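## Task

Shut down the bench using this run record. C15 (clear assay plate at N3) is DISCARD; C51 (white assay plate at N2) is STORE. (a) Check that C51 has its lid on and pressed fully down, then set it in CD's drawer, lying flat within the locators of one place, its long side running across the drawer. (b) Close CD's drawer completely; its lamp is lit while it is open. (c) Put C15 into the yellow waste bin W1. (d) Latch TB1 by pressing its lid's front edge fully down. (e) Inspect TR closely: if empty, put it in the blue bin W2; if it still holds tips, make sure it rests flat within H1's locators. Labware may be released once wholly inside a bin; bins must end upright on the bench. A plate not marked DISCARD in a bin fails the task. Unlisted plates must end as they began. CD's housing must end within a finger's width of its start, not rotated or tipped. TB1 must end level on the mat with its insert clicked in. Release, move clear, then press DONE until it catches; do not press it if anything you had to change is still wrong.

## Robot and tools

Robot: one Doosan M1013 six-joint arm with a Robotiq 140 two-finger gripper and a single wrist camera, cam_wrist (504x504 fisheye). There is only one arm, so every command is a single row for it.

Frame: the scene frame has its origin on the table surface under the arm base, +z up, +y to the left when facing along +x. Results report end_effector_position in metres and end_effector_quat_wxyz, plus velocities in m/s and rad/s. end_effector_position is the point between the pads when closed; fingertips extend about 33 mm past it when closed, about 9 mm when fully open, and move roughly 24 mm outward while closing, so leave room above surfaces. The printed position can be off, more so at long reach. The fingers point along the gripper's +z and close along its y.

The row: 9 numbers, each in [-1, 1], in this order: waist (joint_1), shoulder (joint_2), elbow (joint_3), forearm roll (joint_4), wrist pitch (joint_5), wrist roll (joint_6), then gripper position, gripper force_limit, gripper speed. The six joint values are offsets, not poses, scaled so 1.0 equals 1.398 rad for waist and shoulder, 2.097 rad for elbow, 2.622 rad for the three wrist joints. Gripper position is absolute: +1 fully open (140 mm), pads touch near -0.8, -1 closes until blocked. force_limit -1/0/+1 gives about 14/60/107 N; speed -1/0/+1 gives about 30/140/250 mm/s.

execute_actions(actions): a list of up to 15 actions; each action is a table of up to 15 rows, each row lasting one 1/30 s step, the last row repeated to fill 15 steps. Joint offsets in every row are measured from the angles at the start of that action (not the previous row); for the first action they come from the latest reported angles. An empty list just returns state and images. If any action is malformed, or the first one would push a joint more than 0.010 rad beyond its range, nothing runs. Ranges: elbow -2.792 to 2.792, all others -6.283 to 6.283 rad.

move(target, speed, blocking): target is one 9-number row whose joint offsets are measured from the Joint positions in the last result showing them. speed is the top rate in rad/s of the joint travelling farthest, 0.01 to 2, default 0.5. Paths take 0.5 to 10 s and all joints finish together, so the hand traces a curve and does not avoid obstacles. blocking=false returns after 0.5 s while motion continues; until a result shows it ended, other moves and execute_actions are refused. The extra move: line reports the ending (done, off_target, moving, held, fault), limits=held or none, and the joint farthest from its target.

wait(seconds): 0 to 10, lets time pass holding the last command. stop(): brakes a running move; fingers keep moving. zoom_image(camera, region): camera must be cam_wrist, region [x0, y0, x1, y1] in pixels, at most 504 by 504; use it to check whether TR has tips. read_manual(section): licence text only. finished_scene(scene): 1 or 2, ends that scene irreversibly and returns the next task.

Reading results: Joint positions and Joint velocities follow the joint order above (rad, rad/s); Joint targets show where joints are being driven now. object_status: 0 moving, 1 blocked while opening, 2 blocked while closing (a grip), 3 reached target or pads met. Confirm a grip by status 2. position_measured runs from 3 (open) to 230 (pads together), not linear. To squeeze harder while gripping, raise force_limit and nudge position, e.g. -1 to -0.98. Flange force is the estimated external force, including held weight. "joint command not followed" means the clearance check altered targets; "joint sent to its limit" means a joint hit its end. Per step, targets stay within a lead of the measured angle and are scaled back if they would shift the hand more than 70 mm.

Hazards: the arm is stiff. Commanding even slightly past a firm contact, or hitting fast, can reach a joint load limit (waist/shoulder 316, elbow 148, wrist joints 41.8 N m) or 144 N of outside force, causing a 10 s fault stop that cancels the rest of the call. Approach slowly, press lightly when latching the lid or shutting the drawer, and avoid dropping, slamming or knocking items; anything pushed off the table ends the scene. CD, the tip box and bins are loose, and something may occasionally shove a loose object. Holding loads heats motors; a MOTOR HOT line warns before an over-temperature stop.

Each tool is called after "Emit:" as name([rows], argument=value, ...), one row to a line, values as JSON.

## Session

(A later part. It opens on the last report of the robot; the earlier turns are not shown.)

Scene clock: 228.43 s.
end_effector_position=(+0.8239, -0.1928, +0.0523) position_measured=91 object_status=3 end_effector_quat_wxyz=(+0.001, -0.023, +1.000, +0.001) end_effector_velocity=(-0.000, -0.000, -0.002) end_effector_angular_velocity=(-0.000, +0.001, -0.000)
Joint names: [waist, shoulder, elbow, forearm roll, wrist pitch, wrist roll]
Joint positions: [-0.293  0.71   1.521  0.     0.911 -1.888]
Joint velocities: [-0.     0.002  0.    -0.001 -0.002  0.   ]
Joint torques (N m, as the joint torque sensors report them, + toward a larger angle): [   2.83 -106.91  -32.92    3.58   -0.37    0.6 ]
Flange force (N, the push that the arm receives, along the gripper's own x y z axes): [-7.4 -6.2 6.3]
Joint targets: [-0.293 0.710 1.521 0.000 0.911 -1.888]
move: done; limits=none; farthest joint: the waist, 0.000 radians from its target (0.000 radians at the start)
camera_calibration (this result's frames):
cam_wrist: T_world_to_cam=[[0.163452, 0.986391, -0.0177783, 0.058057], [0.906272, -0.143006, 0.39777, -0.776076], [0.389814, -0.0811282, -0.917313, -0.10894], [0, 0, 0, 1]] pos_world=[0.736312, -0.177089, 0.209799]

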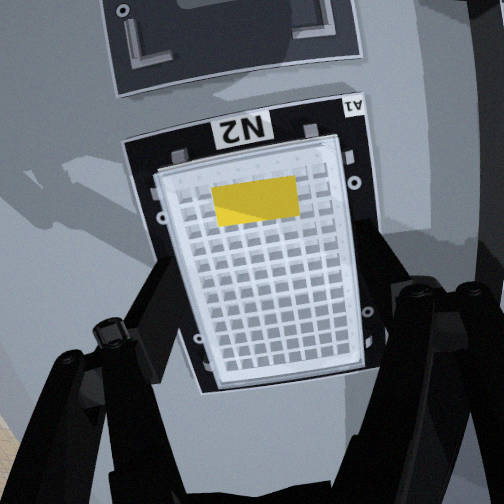

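Down 9.5 mm to .0428, grip, lift.

Emit:
move(target=[0,0.0067,0.0016,0,-0.0049,0,0.3,0,0], speed=0.015)

Emit:
move(target=[0,0,0,0,0,0,-1,-0.2,-0.9])

Emit:
move(target=[0,-0.0141,-0.0035,0,0.0103,0,-1,-0.2,-0.9], speed=0.04)

Scene clock: 234.20 s.
end_effector_position=(+0.8240, -0.1928, +0.0430) position_measured=91 object_status=3 end_effector_quat_wxyz=(+0.001, -0.023, +1.000, +0.001) end_effector_velocity=(-0.000, -0.001, +0.002) end_effector_angular_velocity=(-0.002, -0.003, +0.000)
Joint names: [waist, shoulder, elbow, forearm roll, wrist pitch, wrist roll]
Joint positions: [-0.293  0.719  1.525  0.     0.898 -1.888]
Joint velocities: [-0.    -0.003  0.001 -0.001 -0.001  0.   ]
Joint torques (N m, as the joint torque sensors report them, + toward a larger angle): [   3.4  -102.69  -32.26    3.59   -0.25    0.62]
Flange force (N, the push that the arm receives, along the gripper's own x y z axes): [-1.6 -5.3 0.9]
Joint targets: [-0.293 0.719 1.525 0.000 0.898 -1.888]
move: done; limits=none; farthest joint: the waist, 0.000 radians from its target (0.000 radians at the start)
camera_calibration (this result's frames):
cam_wrist: T_world_to_cam=[[0.163427, 0.986395, -0.0177927, 0.0578949], [0.906227, -0.142967, 0.397886, -0.772353], [0.389929, -0.0811494, -0.917262, -0.11764], [0, 0, 0, 1]] pos_world=[0.736337, -0.177075, 0.200432]

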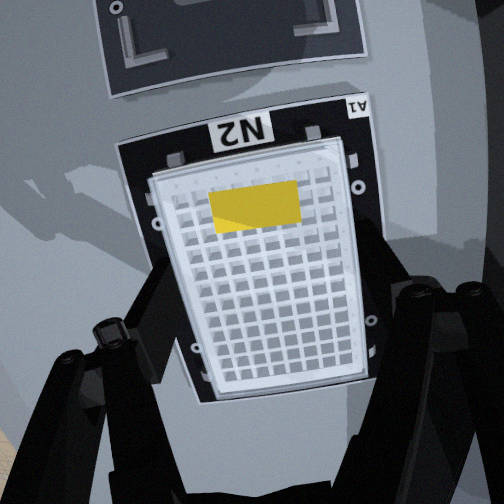

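Scene clock: 234.70 s.
end_effector_position=(+0.8240, -0.1928, +0.0430) position_measured=103 object_status=2 end_effector_quat_wxyz=(+0.001, -0.023, +1.000, +0.001) end_effector_velocity=(-0.001, +0.001, -0.001) end_effector_angular_velocity=(+0.001, +0.001, -0.001)
Joint names: [waist, shoulder, elbow, forearm roll, wrist pitch, wrist roll]
Joint positions: [-0.293  0.719  1.525  0.     0.898 -1.888]
Joint velocities: [0.    0.    0.001 0.001 0.    0.   ]
Joint torques (N m, as the joint torque sensors report them, + toward a larger angle): [  3.35 -82.51 -24.62   3.58  -2.51   0.24]
Flange force (N, the push that the arm receives, along the gripper's own x y z axes): [1.7 -3.7 -24.2]
Joint targets: [-0.293 0.719 1.525 0.000 0.898 -1.888]
move: done; limits=none; farthest joint: the waist, 0.000 radians from its target (0.000 radians at the start)
camera_calibration (this result's frames):
cam_wrist: T_world_to_cam=[[0.163427, 0.986395, -0.0177926, 0.0578947], [0.906226, -0.142967, 0.397888, -0.772349], [0.389931, -0.0811496, -0.917262, -0.117651], [0, 0, 0, 1]] pos_world=[0.736337, -0.177075, 0.200422]

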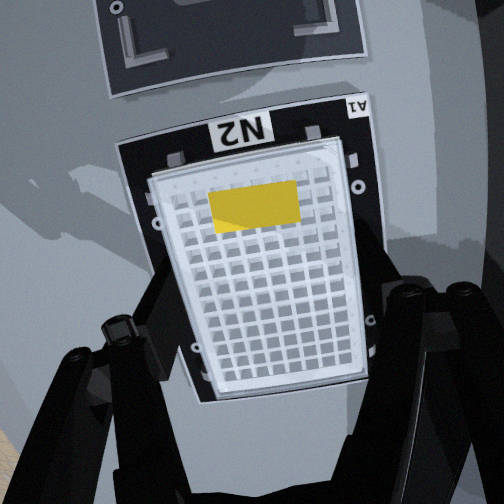

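Scene clock: 235.63 s.
end_effector_position=(+0.8240, -0.1929, +0.0628) position_measured=104 object_status=2 end_effector_quat_wxyz=(+0.001, -0.023, +1.000, +0.001) end_effector_velocity=(-0.001, +0.001, -0.001) end_effector_angular_velocity=(+0.002, +0.002, -0.000)
Joint names: [waist, shoulder, elbow, forearm roll, wrist pitch, wrist roll]
Joint positions: [-0.293  0.7    1.517  0.     0.925 -1.888]
Joint velocities: [ 0.     0.001  0.001  0.001  0.001 -0.   ]
Joint torques (N m, as the joint torque sensors report them, + toward a larger angle): [   2.2  -104.2   -33.23    3.67   -0.31    0.54]
Flange force (N, the push that the arm receives, along the gripper's own x y z axes): [-5.3 -4.6 4.6]
Joint targets: [-0.293 0.699 1.517 0.000 0.925 -1.888]
move: done; limits=none; farthest joint: the waist, 0.000 radians from its target (0.000 radians at the start)
camera_calibration (this result's frames):
cam_wrist: T_world_to_cam=[[0.163426, 0.986395, -0.017795, 0.0582856], [0.906213, -0.142962, 0.397919, -0.78022], [0.389962, -0.0811562, -0.917248, -0.0994675], [0, 0, 0, 1]] pos_world=[0.736309, -0.177107, 0.220265]

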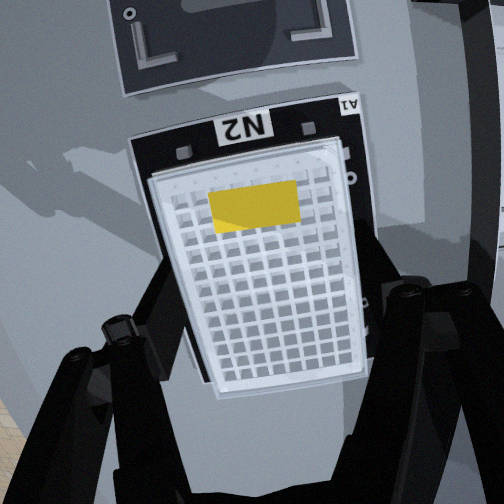

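Emit:
move(target=[0,-0.0934,-0.0272,0,0.0717,0,-1,-0.2,-0.9], speed=0.3)

Emit:
move(target=[0.1525,-0.0665,0.0721,0,-0.0223,-0.5027,-1,-0.2,-0.9], speed=0.8)

Emit:
move(target=[0,0.0795,0.0356,0,-0.0709,0,-1,-0.2,-0.9], speed=0.15)

Emit:
zoom_image(camera="cam_wrist", region=[100, 80, 400, 420])

Scene clock: 244.17 s.
end_effector_position=(+0.8138, -0.1903, +0.1998) position_measured=104 object_status=2 end_effector_quat_wxyz=(+0.000, -0.023, +1.000, +0.001) end_effector_velocity=(-0.001, -0.000, +0.000) end_effector_angular_velocity=(+0.000, +0.002, -0.001)
Joint names: [waist, shoulder, elbow, forearm roll, wrist pitch, wrist roll]
Joint positions: [-0.293  0.569  1.46   0.     1.113 -1.888]
Joint velocities: [-0.    -0.     0.001 -0.001  0.002  0.   ]
Joint torques (N m, as the joint torque sensors report them, + toward a larger angle): [  3.18 -97.3  -37.46   4.02  -0.37   0.53]
Flange force (N, the push that the arm receives, along the gripper's own x y z axes): [-4.8 -6.0 2.9]
Joint targets: [-0.293 0.569 1.460 0.000 1.113 -1.888]
move: done; limits=none; farthest joint: the waist, 0.000 radians from its target (0.000 radians at the start)
camera_calibration (this result's frames):
cam_wrist: T_world_to_cam=[[0.163404, 0.9864, -0.0177439, 0.0598814], [0.906364, -0.142993, 0.397565, -0.825245], [0.38962, -0.0810459, -0.917403, 0.0307049], [0, 0, 0, 1]] pos_world=[0.726224, -0.174583, 0.35732]

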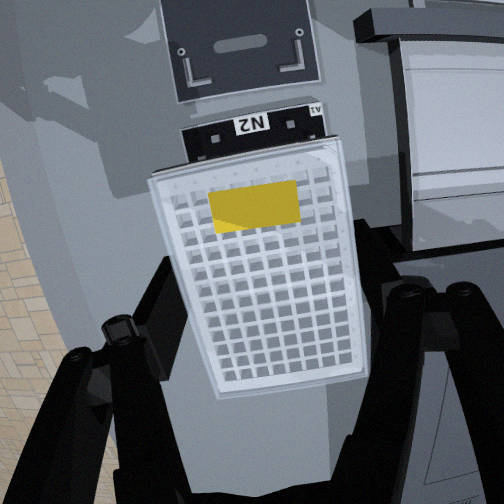

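Scene clock: 246.37 s.
end_effector_position=(+0.7706, -0.0100, +0.2001) position_measured=104 object_status=2 end_effector_quat_wxyz=(-0.001, +0.709, -0.705, -0.000) end_effector_velocity=(-0.000, +0.000, +0.001) end_effector_angular_velocity=(-0.000, -0.001, +0.001)
Joint names: [waist, shoulder, elbow, forearm roll, wrist pitch, wrist roll]
Joint positions: [-0.079  0.476  1.611  0.     1.054 -3.206]
Joint velocities: [ 0.    -0.001  0.    -0.    -0.    -0.001]
Joint torques (N m, as the joint torque sensors report them, + toward a larger angle): [  2.7  -87.07 -35.72   4.08  -0.32   1.02]
Flange force (N, the push that the arm receives, along the gripper's own x y z axes): [4.7 -5.8 1.5]
Joint targets: [-0.079 0.476 1.611 0.000 1.054 -3.206]
move: done; limits=none; farthest joint: the waist, 0.000 radians from its target (0.213 radians at the start)
camera_calibration (this result's frames):
cam_wrist: T_world_to_cam=[[-0.979054, 0.202585, -0.0203206, 0.76218], [0.177863, 0.899588, 0.398882, -0.188802], [0.0990878, 0.386913, -0.916777, 0.290837], [0, 0, 0, 1]] pos_world=[0.750978, -0.0970906, 0.35743]

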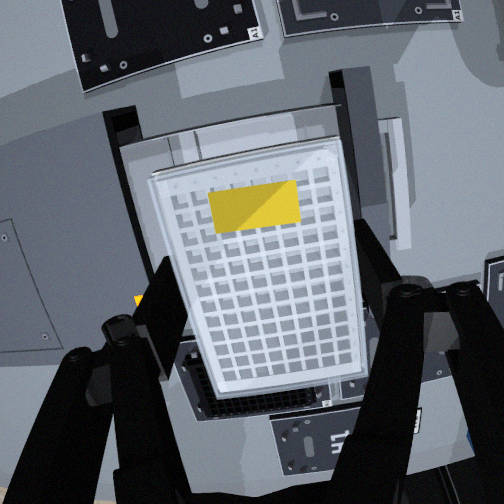

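Scene clock: 248.00 s.
end_effector_position=(+0.7708, -0.0098, +0.0802) position_measured=104 object_status=2 end_effector_quat_wxyz=(-0.001, +0.709, -0.705, -0.000) end_effector_velocity=(-0.000, +0.000, -0.000) end_effector_angular_velocity=(+0.000, -0.001, +0.000)
Joint names: [waist, shoulder, elbow, forearm roll, wrist pitch, wrist roll]
Joint positions: [-0.079  0.587  1.686  0.     0.869 -3.206]
Joint velocities: [ 0.    -0.001  0.001  0.    -0.002 -0.   ]
Joint torques (N m, as the joint torque sensors report them, + toward a larger angle): [  2.14 -92.15 -31.33   3.56  -0.57   0.53]
Flange force (N, the push that the arm receives, along the gripper's own x y z axes): [3.6 -5.1 1.7]
Joint targets: [-0.079 0.587 1.686 0.000 0.869 -3.206]
move: done; limits=none; farthest joint: the waist, 0.000 radians from its target (0.000 radians at the start)
camera_calibration (this result's frames):
cam_wrist: T_world_to_cam=[[-0.979054, 0.202574, -0.0204053, 0.759874], [0.17782, 0.899595, 0.398884, -0.14115], [0.0991601, 0.3869, -0.916775, 0.180765], [0, 0, 0, 1]] pos_world=[0.751133, -0.0968916, 0.237528]

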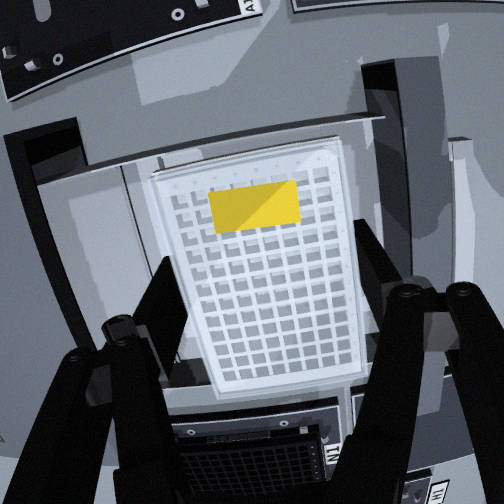

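Region (100, 80, 400, 420) of cam_wrist's 504x504 image, scaled by 1.482, with more detail than that image has; it fills the left 445 columns of this view, and the rest is white.

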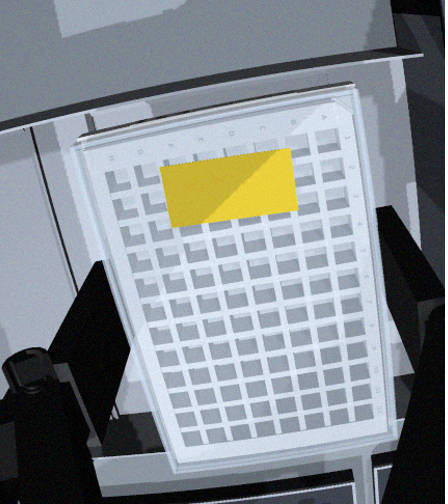

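Emit:
move(target=[0,0.0166,0.0024,0,-0.0108,-0.002,-1,-0.2,-0.9], speed=0.03)

Emit:
zoom_image(camera="cam_wrist", region=[100, 80, 400, 420])

Scene clock: 254.17 s.
end_effector_position=(+0.7724, -0.0099, +0.0602) position_measured=104 object_status=2 end_effector_quat_wxyz=(-0.001, +0.711, -0.703, -0.000) end_effector_velocity=(+0.001, +0.000, -0.001) end_effector_angular_velocity=(-0.000, -0.001, +0.001)
Joint names: [waist, shoulder, elbow, forearm roll, wrist pitch, wrist roll]
Joint positions: [-0.079  0.61   1.691  0.     0.84  -3.211]
Joint velocities: [ 0.001  0.002 -0.001 -0.    -0.002 -0.   ]
Joint torques (N m, as the joint torque sensors report them, + toward a larger angle): [  2.17 -93.54 -30.71   3.42  -0.51   0.63]
Flange force (N, the push that the arm receives, along the gripper's own x y z axes): [3.5 -5.2 3.0]
Joint targets: [-0.079 0.610 1.691 0.000 0.840 -3.211]
move: done; limits=none; farthest joint: the waist, 0.000 radians from its target (0.000 radians at the start)
camera_calibration (this result's frames):
cam_wrist: T_world_to_cam=[[-0.980098, 0.197453, -0.0204957, 0.761772], [0.173079, 0.900517, 0.398888, -0.12974], [0.0972185, 0.387402, -0.91677, 0.163832], [0, 0, 0, 1]] pos_world=[0.753139, -0.0970498, 0.217561]

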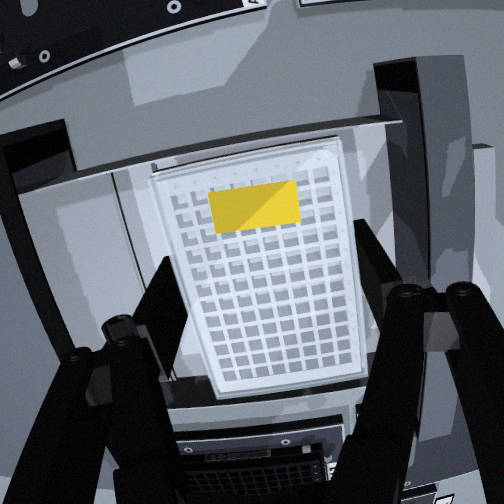

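Region (100, 80, 400, 420) of cam_wrist's 504x504 image, scaled by 1.482, with more detail than that image has; it fills the left 445 columns of this view, and the rest is white.

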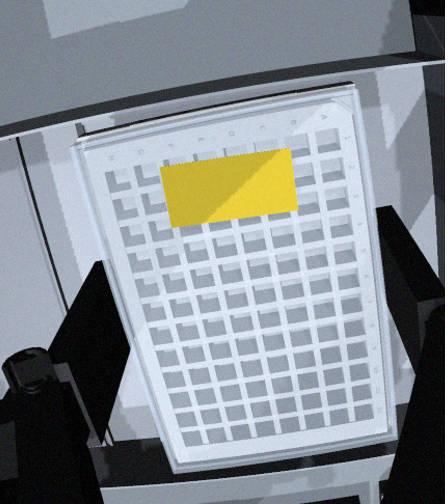

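Down 9 mm to ~.051.

Emit:
move(target=[0,0.007,0.0016,0,-0.005,0,-1,-0.2,-0.9], speed=0.015)

Emit:
zoom_image(camera="cam_wrist", region=[100, 80, 400, 420])

Scene clock: 259.23 s.
end_effector_position=(+0.7724, -0.0099, +0.0513) position_measured=104 object_status=2 end_effector_quat_wxyz=(-0.001, +0.711, -0.703, -0.000) end_effector_velocity=(+0.001, -0.000, -0.000) end_effector_angular_velocity=(+0.001, -0.001, -0.002)
Joint names: [waist, shoulder, elbow, forearm roll, wrist pitch, wrist roll]
Joint positions: [-0.079  0.62   1.694  0.     0.827 -3.211]
Joint velocities: [-0.001  0.001 -0.001  0.001 -0.     0.   ]
Joint torques (N m, as the joint torque sensors report them, + toward a larger angle): [  3.03 -95.45 -30.57   3.46  -0.48   0.62]
Flange force (N, the push that the arm receives, along the gripper's own x y z axes): [5.0 -6.1 4.5]
Joint targets: [-0.079 0.620 1.694 0.000 0.827 -3.211]
move: done; limits=none; farthest joint: the waist, 0.000 radians from its target (0.000 radians at the start)
camera_calibration (this result's frames):
cam_wrist: T_world_to_cam=[[-0.9801, 0.197444, -0.0204664, 0.761606], [0.173083, 0.900519, 0.398884, -0.126206], [0.0971877, 0.387404, -0.916773, 0.155684], [0, 0, 0, 1]] pos_world=[0.753164, -0.0970362, 0.208655]

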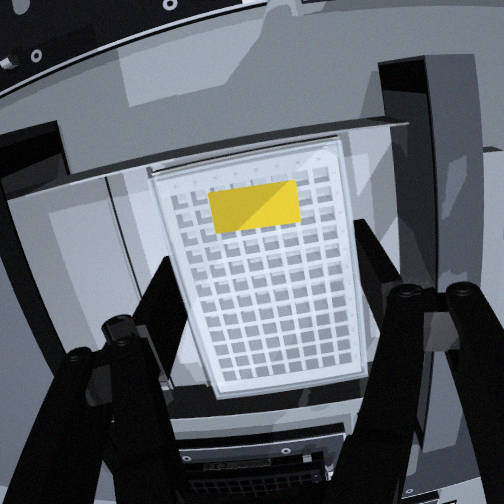

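Region (100, 80, 400, 420) of cam_wrist's 504x504 image, scaled by 1.482, with more detail than that image has; it fills the left 445 columns of this view, and the rest is white.

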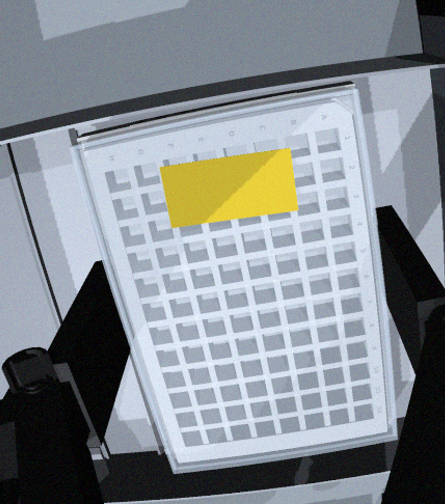

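Emit:
move(target=[0,0.002,-0.0009,0,-0.0003,0,-1,-0.2,-0.9], speed=0.01)

Emit:
move(target=[0,0,0,0,0,0,0.27,-0.2,-0.9])

Emit:
move(target=[0,-0.063,-0.0143,0,0.045,0,0.27,-0.2,-0.9], speed=0.15)

Emit:
zoom_image(camera="cam_wrist", region=[130, 70, 390, 350])

Scene clock: 266.80 s.
end_effector_position=(+0.7734, -0.0099, +0.0499) position_measured=104 object_status=2 end_effector_quat_wxyz=(-0.001, +0.711, -0.703, -0.000) end_effector_velocity=(+0.000, -0.000, -0.001) end_effector_angular_velocity=(-0.000, +0.000, -0.001)
Joint names: [waist, shoulder, elbow, forearm roll, wrist pitch, wrist roll]
Joint positions: [-0.079  0.623  1.693  0.     0.826 -3.211]
Joint velocities: [-0.001  0.001 -0.    -0.    -0.001  0.   ]
Joint torques (N m, as the joint torque sensors report them, + toward a larger angle): [  3.37 -94.91 -30.47   3.41  -0.43   0.54]
Flange force (N, the push that the arm receives, along the gripper's own x y z axes): [5.1 -5.6 3.9]
Joint targets: [-0.079 0.623 1.693 0.000 0.826 -3.211]
move: done; limits=none; farthest joint: the waist, 0.000 radians from its target (0.000 radians at the start)
camera_calibration (this result's frames):
cam_wrist: T_world_to_cam=[[-0.980103, 0.197444, -0.0203464, 0.762583], [0.173131, 0.900516, 0.398869, -0.12582], [0.0970766, 0.38741, -0.916782, 0.154434], [0, 0, 0, 1]] pos_world=[0.754201, -0.0970937, 0.207284]

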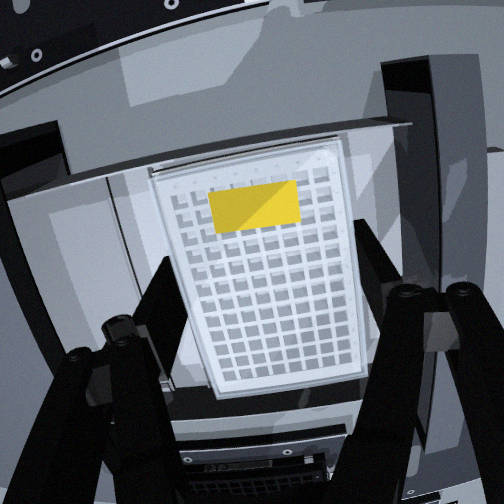

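Scene clock: 267.30 s.
end_effector_position=(+0.7734, -0.0099, +0.0499) position_measured=95 object_status=3 end_effector_quat_wxyz=(-0.001, +0.711, -0.703, -0.000) end_effector_velocity=(-0.001, -0.000, -0.001) end_effector_angular_velocity=(-0.001, +0.002, +0.001)
Joint names: [waist, shoulder, elbow, forearm roll, wrist pitch, wrist roll]
Joint positions: [-0.079  0.623  1.693  0.     0.826 -3.211]
Joint velocities: [ 0.     0.002  0.    -0.002 -0.    -0.   ]
Joint torques (N m, as the joint torque sensors report them, + toward a larger angle): [  2.71 -93.84 -29.69   3.4   -0.33   0.54]
Flange force (N, the push that the arm receives, along the gripper's own x y z axes): [4.3 -6.2 3.2]
Joint targets: [-0.079 0.623 1.693 0.000 0.826 -3.211]
move: done; limits=none; farthest joint: the waist, 0.000 radians from its target (0.000 radians at the start)
camera_calibration (this result's frames):
cam_wrist: T_world_to_cam=[[-0.980103, 0.197444, -0.0203509, 0.762588], [0.173129, 0.900516, 0.39887, -0.125819], [0.0970806, 0.38741, -0.916782, 0.15443], [0, 0, 0, 1]] pos_world=[0.754205, -0.0970938, 0.207283]

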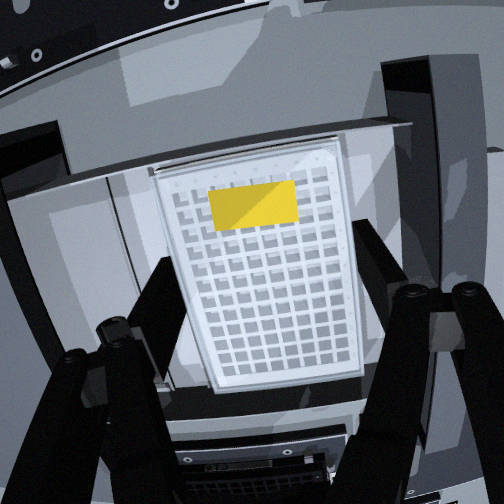

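Scene clock: 268.47 s.
end_effector_position=(+0.7694, -0.0099, +0.1308) position_measured=95 object_status=3 end_effector_quat_wxyz=(-0.001, +0.711, -0.703, -0.000) end_effector_velocity=(-0.001, +0.001, +0.000) end_effector_angular_velocity=(+0.000, +0.001, +0.000)
Joint names: [waist, shoulder, elbow, forearm roll, wrist pitch, wrist roll]
Joint positions: [-0.079  0.535  1.663  0.     0.944 -3.211]
Joint velocities: [ 0.001 -0.001  0.001  0.     0.001  0.   ]
Joint torques (N m, as the joint torque sensors report them, + toward a larger angle): [  2.83 -89.29 -33.55   3.63  -0.44   0.54]
Flange force (N, the push that the arm receives, along the gripper's own x y z axes): [4.1 -4.6 2.9]
Joint targets: [-0.079 0.535 1.663 0.000 0.944 -3.211]
move: done; limits=none; farthest joint: the waist, 0.000 radians from its target (0.000 radians at the start)
camera_calibration (this result's frames):
cam_wrist: T_world_to_cam=[[-0.980103, 0.197436, -0.0204182, 0.7603], [0.173094, 0.900516, 0.398885, -0.157438], [0.097141, 0.387414, -0.916774, 0.228866], [0, 0, 0, 1]] pos_world=[0.750192, -0.0970012, 0.288142]

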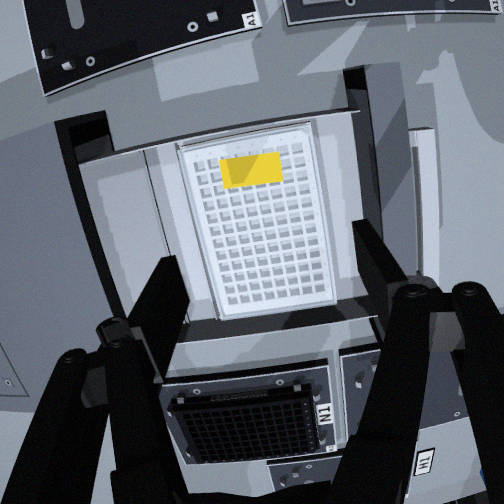

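Region (130, 70, 390, 350) of cam_wrist's 504x504 image, scaled by 1.800, with more detail than that image has; it fills the left 468 columns of this view, and the rest is white.

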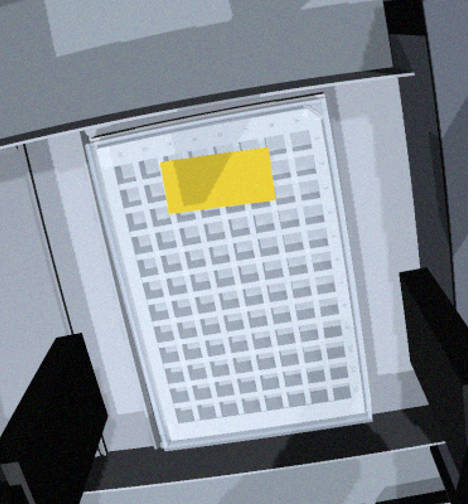

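Emit:
move(target=[0,-0.1868,0.1392,0,-0.0119,0.6034,-1,0,-0.5], speed=1.1)

Emit:
move(target=[0,0.1035,0.0345,0,-0.0828,0,-1,0,0], speed=0.3)

Emit:
move(target=[0,0.1579,-0.1871,0,0.0654,0,-1,0,0], speed=0.12)

Emit:
move(target=[0,0.0089,-0.011,0,0.0041,0,-1,0,0], speed=0.03)

Scene clock: 279.70 s.
end_effector_position=(+0.6110, -0.0008, +0.1803) position_measured=233 object_status=3 end_effector_quat_wxyz=(+0.001, -0.001, +1.000, +0.001) end_effector_velocity=(-0.000, -0.000, +0.001) end_effector_angular_velocity=(+0.000, -0.000, -0.002)
Joint names: [waist, shoulder, elbow, forearm roll, wrist pitch, wrist roll]
Joint positions: [-0.079  0.274  1.955  0.     0.913 -1.63 ]
Joint velocities: [-0.001 -0.001  0.     0.     0.001  0.001]
Joint torques (N m, as the joint torque sensors report them, + toward a larger angle): [  2.53 -63.41 -32.38   3.61  -0.43   0.69]
Flange force (N, the push that the arm receives, along the gripper's own x y z axes): [-4.6 -5.3 1.3]
Joint targets: [-0.079 0.274 1.955 0.000 0.913 -1.629]
move: done; limits=none; farthest joint: the waist, 0.000 radians from its target (0.000 radians at the start)
camera_calibration (this result's frames):
cam_wrist: T_world_to_cam=[[0.208141, 0.977938, -0.0177438, -0.121606], [0.898675, -0.184047, 0.398133, -0.602008], [0.386084, -0.0988136, -0.917156, 0.109294], [0, 0, 0, 1]] pos_world=[0.524124, 0.0189256, 0.337762]

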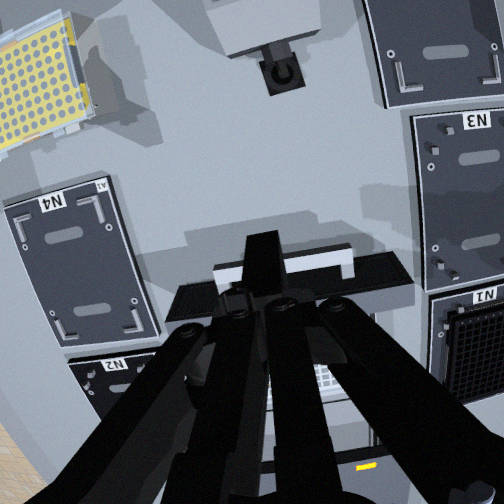

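Scene clock: 280.87 s.
end_effector_position=(+0.6116, -0.0006, +0.0627) position_measured=233 object_status=3 end_effector_quat_wxyz=(+0.001, -0.000, +1.000, +0.001) end_effector_velocity=(+0.000, +0.000, -0.001) end_effector_angular_velocity=(-0.001, +0.000, +0.002)
Joint names: [waist, shoulder, elbow, forearm roll, wrist pitch, wrist roll]
Joint positions: [-0.079  0.418  2.027  0.     0.696 -1.63 ]
Joint velocities: [ 0.001  0.002 -0.    -0.001 -0.001 -0.   ]
Joint torques (N m, as the joint torque sensors report them, + toward a larger angle): [  3.08 -74.1  -26.18   3.01  -0.45   0.48]
Flange force (N, the push that the arm receives, along the gripper's own x y z axes): [-7.7 -5.4 6.4]
Joint targets: [-0.079 0.418 2.027 0.000 0.696 -1.630]
move: done; limits=none; farthest joint: the elbow, 0.001 radians from its target (0.073 radians at the start)
camera_calibration (this result's frames):
cam_wrist: T_world_to_cam=[[0.20818, 0.977929, -0.0177517, -0.123994], [0.898652, -0.184076, 0.398171, -0.555617], [0.386116, -0.0988439, -0.917139, 0.00119046], [0, 0, 0, 1]] pos_world=[0.52466, 0.0190994, 0.220121]

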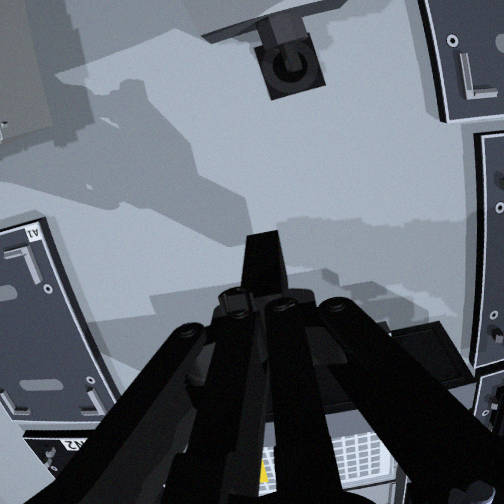

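Scene clock: 284.47 s.
end_effector_position=(+0.7972, -0.0113, +0.0615) position_measured=233 object_status=3 end_effector_quat_wxyz=(+0.001, -0.001, +1.000, +0.001) end_effector_velocity=(+0.000, +0.000, +0.001) end_effector_angular_velocity=(-0.001, -0.000, +0.001)
Joint names: [waist, shoulder, elbow, forearm roll, wrist pitch, wrist roll]
Joint positions: [-0.079  0.639  1.635  0.     0.868 -1.63 ]
Joint velocities: [ 0.    -0.    -0.001 -0.001  0.001 -0.   ]
Joint torques (N m, as the joint torque sensors report them, + toward a larger angle): [  2.16 -96.99 -32.22   3.11  -1.17   0.65]
Flange force (N, the push that the arm receives, along the gripper's own x y z axes): [-4.2 -3.6 1.8]
Joint targets: [-0.079 0.639 1.634 0.000 0.868 -1.630]
move: done; limits=none; farthest joint: the waist, 0.000 radians from its target (0.000 radians at the start)
camera_calibration (this result's frames):
cam_wrist: T_world_to_cam=[[0.208172, 0.977932, -0.0177143, -0.152187], [0.898586, -0.184067, 0.398324, -0.723906], [0.386273, -0.0988378, -0.917074, -0.0727193], [0, 0, 0, 1]] pos_world=[0.710263, 0.00839393, 0.218965]

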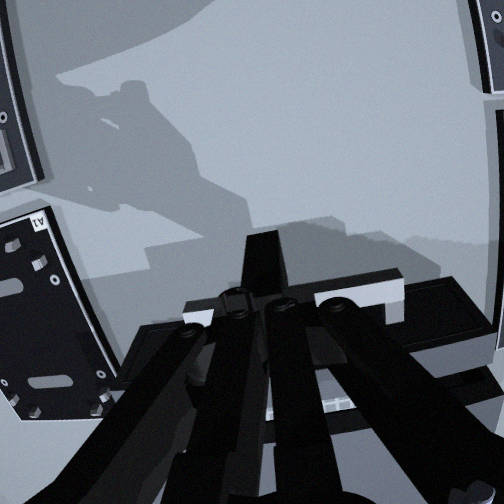

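Scene clock: 285.50 s.
end_effector_position=(+0.8071, -0.0119, +0.0615) position_measured=233 object_status=3 end_effector_quat_wxyz=(+0.001, -0.001, +1.000, +0.001) end_effector_velocity=(+0.000, +0.001, -0.000) end_effector_angular_velocity=(+0.002, -0.000, -0.002)
Joint names: [waist, shoulder, elbow, forearm roll, wrist pitch, wrist roll]
Joint positions: [-0.079  0.651  1.612  0.     0.878 -1.629]
Joint velocities: [ 0.     0.    -0.     0.002 -0.     0.   ]
Joint torques (N m, as the joint torque sensors report them, + toward a larger angle): [  2.12 -97.05 -32.44   3.35  -0.59   0.56]
Flange force (N, the push that the arm receives, along the gripper's own x y z axes): [-2.0 -2.9 1.1]
Joint targets: [-0.079 0.652 1.611 0.000 0.878 -1.630]
move: done; limits=none; farthest joint: the wrist roll, 0.001 radians from its target (0.000 radians at the start)
camera_calibration (this result's frames):
cam_wrist: T_world_to_cam=[[0.208169, 0.977932, -0.0177317, -0.153687], [0.898633, -0.184069, 0.398218, -0.732908], [0.386166, -0.0988311, -0.917119, -0.0765789], [0, 0, 0, 1]] pos_world=[0.720181, 0.00782174, 0.2189]

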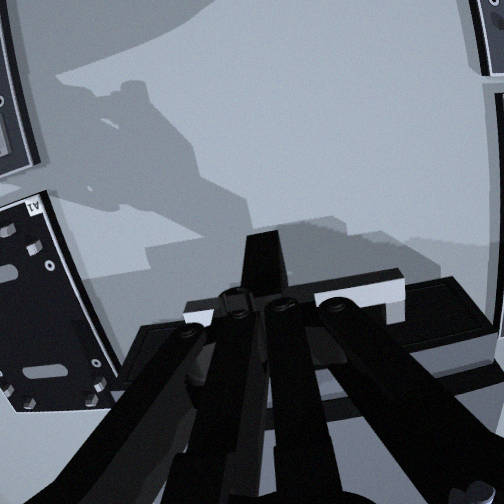

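Emit:
move(target=[0,0.0027,-0.0033,0,0.0012,0,-1,0,0], speed=0.02)

Scene clock: 299.43 s.
end_effector_position=(+0.8099, -0.0121, +0.0614) position_measured=233 object_status=3 end_effector_quat_wxyz=(+0.001, -0.001, +1.000, +0.001) end_effector_velocity=(+0.001, -0.000, -0.001) end_effector_angular_velocity=(-0.001, -0.001, +0.001)
Joint names: [waist, shoulder, elbow, forearm roll, wrist pitch, wrist roll]
Joint positions: [-0.079  0.655  1.605  0.     0.882 -1.63 ]
Joint velocities: [ 0.     0.002 -0.001 -0.001 -0.002 -0.   ]
Joint torques (N m, as the joint torque sensors report them, + toward a larger angle): [  2.28 -96.8  -38.1    3.64  -4.87   0.47]
Flange force (N, the push that the arm receives, along the gripper's own x y z axes): [6.7 -3.0 -2.6]
Joint targets: [-0.079 0.655 1.605 0.000 0.881 -1.629]
move: done; limits=none; farthest joint: the wrist roll, 0.001 radians from its target (0.000 radians at the start)
camera_calibration (this result's frames):
cam_wrist: T_world_to_cam=[[0.208165, 0.977932, -0.0177638, -0.154117], [0.898718, -0.184073, 0.398025, -0.735536], [0.385971, -0.0988193, -0.917203, -0.0776053], [0, 0, 0, 1]] pos_world=[0.723074, 0.00765478, 0.218844]

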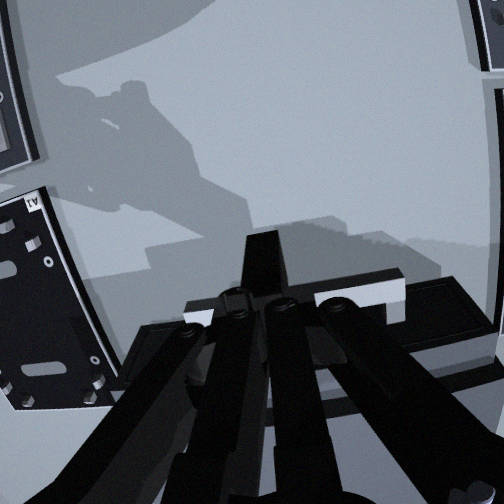

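Emit:
move(target=[0,-0.02,0.025,0,-0.009,0,-1,0,0], speed=0.1)

Emit:
move(target=[0,-0.2525,0.142,0,0.021,0,-1,0,0])

Scene clock: 304.43 s.
end_effector_position=(+0.7870, -0.0108, +0.0613) position_measured=233 object_status=3 end_effector_quat_wxyz=(+0.000, -0.001, +1.000, +0.001) end_effector_velocity=(+0.000, +0.000, -0.001) end_effector_angular_velocity=(-0.000, -0.001, +0.000)
Joint names: [waist, shoulder, elbow, forearm roll, wrist pitch, wrist roll]
Joint positions: [-0.079  0.627  1.657  0.     0.858 -1.63 ]
Joint velocities: [ 0.     0.     0.001 -0.    -0.002  0.   ]
Joint torques (N m, as the joint torque sensors report them, + toward a larger angle): [  3.11 -96.39 -31.92   3.52  -0.4    0.6 ]
Flange force (N, the push that the arm receives, along the gripper's own x y z axes): [-4.7 -4.5 4.8]
Joint targets: [-0.079 0.627 1.657 0.000 0.858 -1.630]
move: done; limits=none; farthest joint: the waist, 0.000 radians from its target (0.000 radians at the start)
camera_calibration (this result's frames):
cam_wrist: T_world_to_cam=[[0.208149, 0.977933, -0.0178976, -0.150617], [0.899065, -0.184093, 0.397229, -0.714854], [0.385169, -0.0987741, -0.917545, -0.0680679], [0, 0, 0, 1]] pos_world=[0.700269, 0.00897077, 0.21881]

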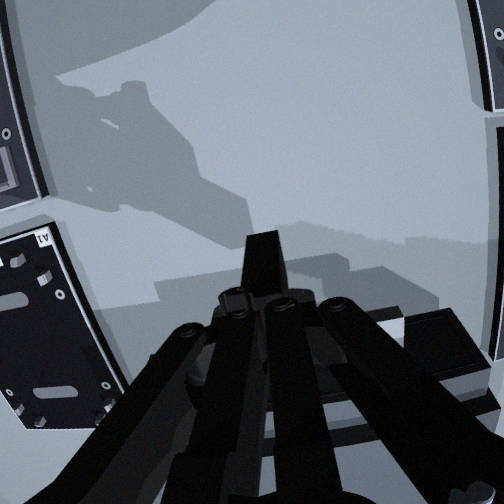

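Scene clock: 305.63 s.
end_effector_position=(+0.6108, -0.0008, +0.1798) position_measured=233 object_status=3 end_effector_quat_wxyz=(+0.000, -0.001, +1.000, +0.001) end_effector_velocity=(-0.001, -0.000, +0.001) end_effector_angular_velocity=(+0.000, +0.000, -0.000)
Joint names: [waist, shoulder, elbow, forearm roll, wrist pitch, wrist roll]
Joint positions: [-0.079  0.274  1.955  0.     0.913 -1.63 ]
Joint velocities: [-0.    -0.002  0.001  0.     0.001 -0.   ]
Joint torques (N m, as the joint torque sensors report them, + toward a larger angle): [  2.98 -67.04 -31.88   3.6   -0.32   0.54]
Flange force (N, the push that the arm receives, along the gripper's own x y z axes): [-10.7 -5.9 5.1]
Joint targets: [-0.079 0.274 1.955 0.000 0.913 -1.630]
move: done; limits=none; farthest joint: the waist, 0.000 radians from its target (0.000 radians at the start)
camera_calibration (this result's frames):
cam_wrist: T_world_to_cam=[[0.208148, 0.977934, -0.0178775, -0.121564], [0.899021, -0.184088, 0.397331, -0.601652], [0.385273, -0.0987758, -0.917501, 0.10943], [0, 0, 0, 1]] pos_world=[0.524041, 0.0189334, 0.337284]

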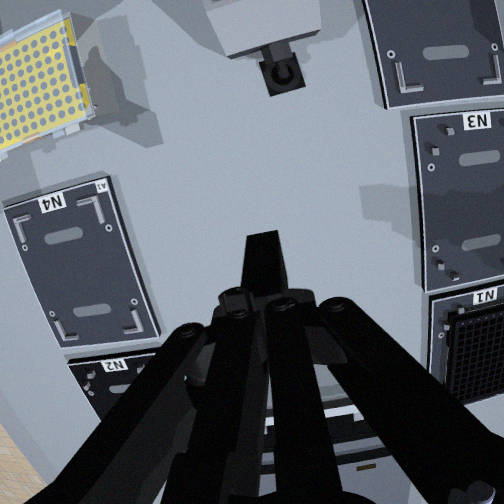

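Lamp still lit; push further.

Emit:
move(target=[0,0.2525,-0.142,0,-0.021,0,-1,0,0])

Emit:
move(target=[0,0.0227,-0.0283,0,0.0102,0,-1,0,0], speed=0.03)

Scene clock: 309.37 s.
end_effector_position=(+0.7870, -0.0108, +0.0613) position_measured=233 object_status=3 end_effector_quat_wxyz=(+0.000, -0.001, +1.000, +0.001) end_effector_velocity=(+0.000, +0.001, -0.001) end_effector_angular_velocity=(+0.002, +0.000, -0.001)
Joint names: [waist, shoulder, elbow, forearm roll, wrist pitch, wrist roll]
Joint positions: [-0.079  0.627  1.657  0.     0.858 -1.63 ]
Joint velocities: [ 0.     0.002 -0.001  0.002 -0.    -0.   ]
Joint torques (N m, as the joint torque sensors report them, + toward a larger angle): [  2.73 -95.   -31.02   3.51  -0.21   0.65]
Flange force (N, the push that the arm receives, along the gripper's own x y z axes): [-4.5 -4.2 2.5]
Joint targets: [-0.079 0.627 1.657 0.000 0.858 -1.630]
move: done; limits=none; farthest joint: the waist, 0.000 radians from its target (0.000 radians at the start)
camera_calibration (this result's frames):
cam_wrist: T_world_to_cam=[[0.208149, 0.977933, -0.0178961, -0.150618], [0.899061, -0.184092, 0.397239, -0.714858], [0.385179, -0.0987748, -0.917541, -0.0680714], [0, 0, 0, 1]] pos_world=[0.700271, 0.00897052, 0.218816]

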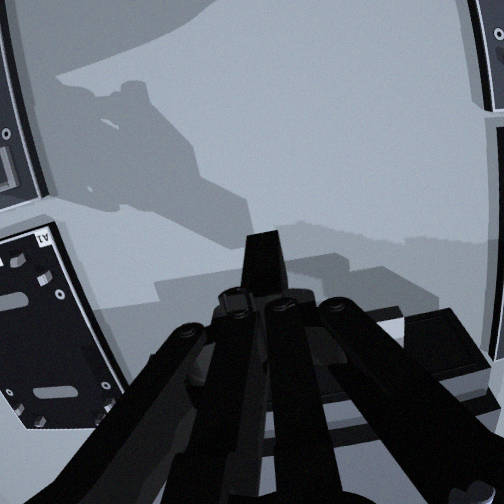

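Scene clock: 311.60 s.
end_effector_position=(+0.8125, -0.0122, +0.0613) position_measured=233 object_status=3 end_effector_quat_wxyz=(+0.000, -0.001, +1.000, +0.001) end_effector_velocity=(+0.002, +0.000, +0.001) end_effector_angular_velocity=(-0.001, -0.002, +0.001)
Joint names: [waist, shoulder, elbow, forearm roll, wrist pitch, wrist roll]
Joint positions: [-0.079  0.659  1.598  0.     0.886 -1.63 ]
Joint velocities: [ 0.001  0.    -0.003 -0.001  0.     0.   ]
Joint torques (N m, as the joint torque sensors report them, + toward a larger angle): [  1.21 -83.79 -78.68   4.04 -33.8    0.33]
Flange force (N, the push that the arm receives, along the gripper's own x y z axes): [87.0 0.0 -42.2]
Joint targets: [-0.079 0.659 1.598 0.000 0.885 -1.630]
move: done; limits=none; farthest joint: the wrist pitch, 0.001 radians from its target (0.027 radians at the start)
camera_calibration (this result's frames):
cam_wrist: T_world_to_cam=[[0.208146, 0.977934, -0.0179038, -0.154488], [0.899086, -0.184092, 0.397183, -0.738099], [0.385123, -0.0987692, -0.917565, -0.0779987], [0, 0, 0, 1]] pos_world=[0.725809, 0.00749707, 0.218826]

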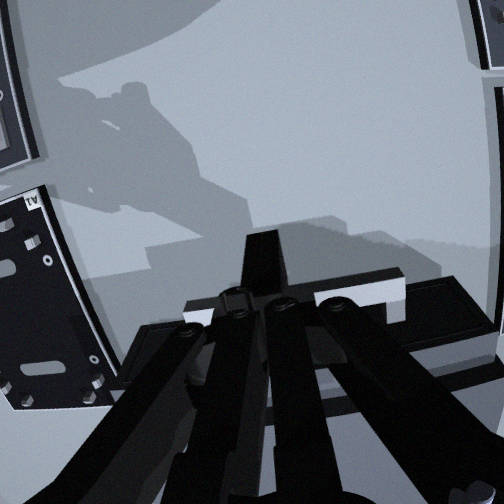

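Hard stop; the lamp was perhaps dark amber (off).

Emit:
move(target=[0,-0.0227,0.0283,0,-0.0106,0,-1,0,0], speed=0.1)

Emit:
move(target=[0,-0.2525,0.142,0,0.021,0,-1,0,0])

Emit:
zoom_image(camera="cam_wrist", region=[254,384,434,504])

Scene clock: 318.63 s.
end_effector_position=(+0.7870, -0.0107, +0.0612) position_measured=233 object_status=3 end_effector_quat_wxyz=(+0.000, -0.001, +1.000, +0.001) end_effector_velocity=(+0.000, +0.000, +0.000) end_effector_angular_velocity=(+0.001, +0.000, -0.001)
Joint names: [waist, shoulder, elbow, forearm roll, wrist pitch, wrist roll]
Joint positions: [-0.079  0.627  1.657  0.     0.858 -1.629]
Joint velocities: [ 0.     0.    -0.001  0.001  0.001  0.   ]
Joint torques (N m, as the joint torque sensors report them, + toward a larger angle): [  3.07 -96.04 -31.05   3.48  -0.35   0.69]
Flange force (N, the push that the arm receives, along the gripper's own x y z axes): [-6.5 -4.5 3.4]
Joint targets: [-0.079 0.627 1.657 0.000 0.858 -1.630]
move: done; limits=none; farthest joint: the wrist roll, 0.001 radians from its target (0.001 radians at the start)
camera_calibration (this result's frames):
cam_wrist: T_world_to_cam=[[0.208152, 0.977933, -0.0178793, -0.150617], [0.899017, -0.18409, 0.39734, -0.714784], [0.38528, -0.0987808, -0.917497, -0.0681769], [0, 0, 0, 1]] pos_world=[0.700222, 0.00897352, 0.218767]

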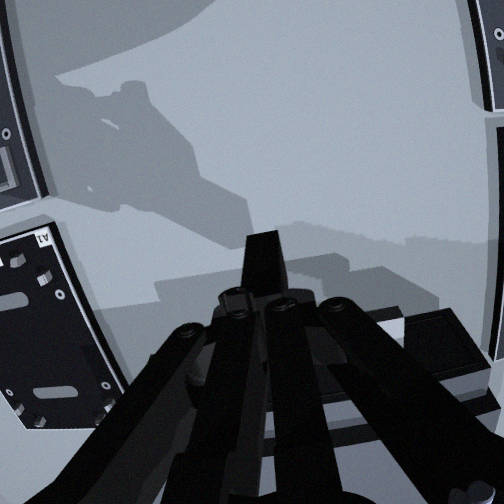

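Scene clock: 319.83 s.
end_effector_position=(+0.6108, -0.0008, +0.1797) position_measured=233 object_status=3 end_effector_quat_wxyz=(+0.000, -0.001, +1.000, +0.001) end_effector_velocity=(-0.002, +0.001, -0.002) end_effector_angular_velocity=(+0.001, +0.005, +0.001)
Joint names: [waist, shoulder, elbow, forearm roll, wrist pitch, wrist roll]
Joint positions: [-0.079  0.274  1.955  0.     0.913 -1.629]
Joint velocities: [0.001 0.001 0.002 0.001 0.001 0.   ]
Joint torques (N m, as the joint torque sensors report them, + toward a larger angle): [  3.13 -63.24 -32.17   3.74  -0.43   0.74]
Flange force (N, the push that the arm receives, along the gripper's own x y z axes): [-5.5 -6.2 2.1]
Joint targets: [-0.079 0.274 1.955 0.000 0.913 -1.629]
move: done; limits=none; farthest joint: the waist, 0.000 radians from its target (0.000 radians at the start)
camera_calibration (this result's frames):
cam_wrist: T_world_to_cam=[[0.20815, 0.977934, -0.0178589, -0.121565], [0.898973, -0.184086, 0.397442, -0.601597], [0.385384, -0.0987823, -0.917454, 0.109325], [0, 0, 0, 1]] pos_world=[0.523991, 0.0189365, 0.337229]

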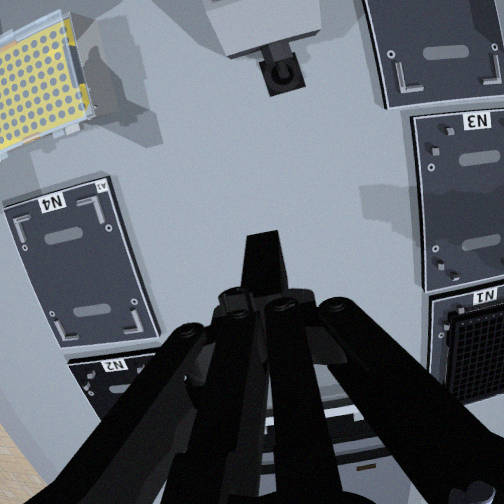

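Region (254, 384, 434, 504) of cam_wrist's 504x504 image, scaled by 2.800, with more detail than that image has.

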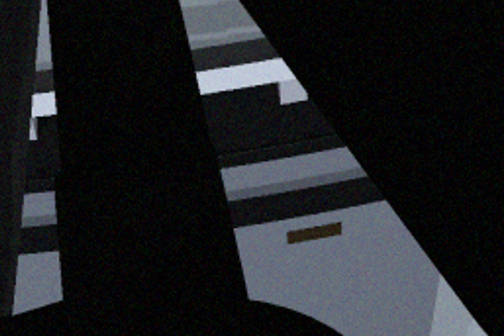

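Emit:
move(target=[0.031,-0.171,0.1617,0,-0.0385,0.0164,-1,0,0])

Scene clock: 325.77 s.
end_effector_position=(+0.4281, +0.0283, +0.1599) position_measured=233 object_status=3 end_effector_quat_wxyz=(+0.001, -0.001, +1.000, +0.001) end_effector_velocity=(-0.001, -0.000, -0.001) end_effector_angular_velocity=(-0.001, +0.002, +0.000)
Joint names: [waist, shoulder, elbow, forearm roll, wrist pitch, wrist roll]
Joint positions: [-0.036  0.035  2.294  0.     0.812 -1.587]
Joint velocities: [-0.     0.     0.002 -0.001 -0.001  0.   ]
Joint torques (N m, as the joint torque sensors report them, + toward a larger angle): [  3.26 -36.42 -29.45   3.37  -0.36   0.57]
Flange force (N, the push that the arm receives, along the gripper's own x y z axes): [-6.0 -8.9 3.2]
Joint targets: [-0.036 0.035 2.294 0.000 0.812 -1.587]
move: done; limits=none; farthest joint: the wrist roll, 0.001 radians from its target (0.043 radians at the start)
camera_calibration (this result's frames):
cam_wrist: T_world_to_cam=[[0.207836, 0.978003, -0.0177228, -0.112245], [0.898691, -0.183765, 0.398227, -0.424175], [0.38621, -0.0986932, -0.917116, 0.163982], [0, 0, 0, 1]] pos_world=[0.3412, 0.0480111, 0.317319]

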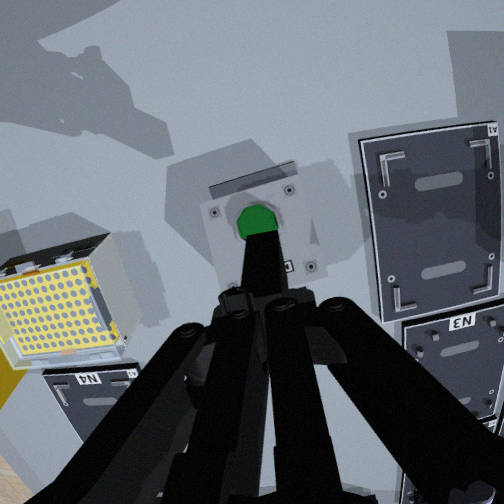

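Emit:
move(target=[0,0.045,0.0162,0,-0.0368,0,-1,0,0], speed=0.2)

Emit:
move(target=[0,0.0148,0.0046,0,-0.0116,0,-1,0,0], speed=0.03)

Scene clock: 331.90 s.
end_effector_position=(+0.4278, +0.0284, +0.1199) position_measured=233 object_status=3 end_effector_quat_wxyz=(+0.001, -0.001, +1.000, +0.001) end_effector_velocity=(-0.000, +0.000, -0.000) end_effector_angular_velocity=(+0.000, +0.000, -0.000)
Joint names: [waist, shoulder, elbow, forearm roll, wrist pitch, wrist roll]
Joint positions: [-0.036  0.098  2.328  0.     0.716 -1.587]
Joint velocities: [-0.     0.001  0.     0.001 -0.    -0.   ]
Joint torques (N m, as the joint torque sensors report them, + toward a larger angle): [  2.44 -41.44 -26.79   3.08  -0.49   0.6 ]
Flange force (N, the push that the arm receives, along the gripper's own x y z axes): [-7.1 -6.6 5.0]
Joint targets: [-0.036 0.098 2.328 0.000 0.715 -1.587]
move: done; limits=none; farthest joint: the waist, 0.000 radians from its target (0.000 radians at the start)
camera_calibration (this result's frames):
cam_wrist: T_world_to_cam=[[0.207818, 0.978005, -0.0178053, -0.112958], [0.898849, -0.183755, 0.397875, -0.40801], [0.385852, -0.0986898, -0.917267, 0.127566], [0, 0, 0, 1]] pos_world=[0.340993, 0.0480896, 0.277338]

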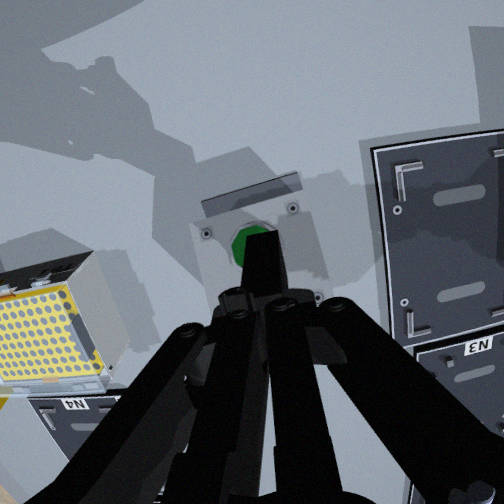

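Scene clock: 332.90 s.
end_effector_position=(+0.4277, +0.0284, +0.1079) position_measured=233 object_status=3 end_effector_quat_wxyz=(+0.001, -0.001, +1.000, +0.001) end_effector_velocity=(+0.000, -0.000, +0.000) end_effector_angular_velocity=(+0.000, +0.001, +0.000)
Joint names: [waist, shoulder, elbow, forearm roll, wrist pitch, wrist roll]
Joint positions: [-0.036  0.118  2.337  0.     0.686 -1.587]
Joint velocities: [-0.     0.    -0.001  0.     0.001 -0.   ]
Joint torques (N m, as the joint torque sensors report them, + toward a larger angle): no reading
Flange force (N, the push that the arm receives, along the gripper's own x y z axes): no reading
move: unfinished (the scene ended)
camera_calibration (this result's frames):
cam_wrist: T_world_to_cam=[[0.207822, 0.978005, -0.0177938, -0.113161], [0.898821, -0.183755, 0.397937, -0.403095], [0.385915, -0.0986935, -0.91724, 0.116635], [0, 0, 0, 1]] pos_world=[0.340817, 0.048112, 0.265375]
The task's run has ended: the event that ends the task has happened.

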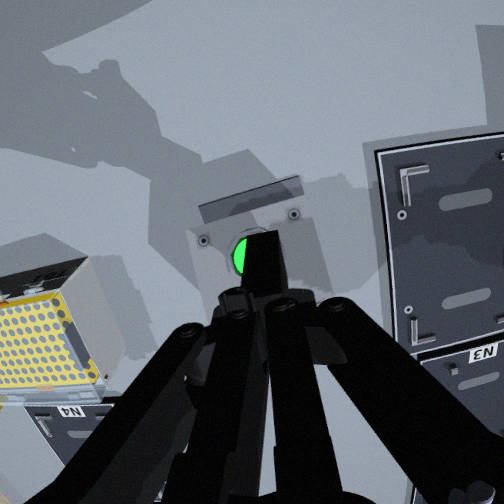

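Emit:
finished_scene(scene=2)

The scene is finished: the task was done.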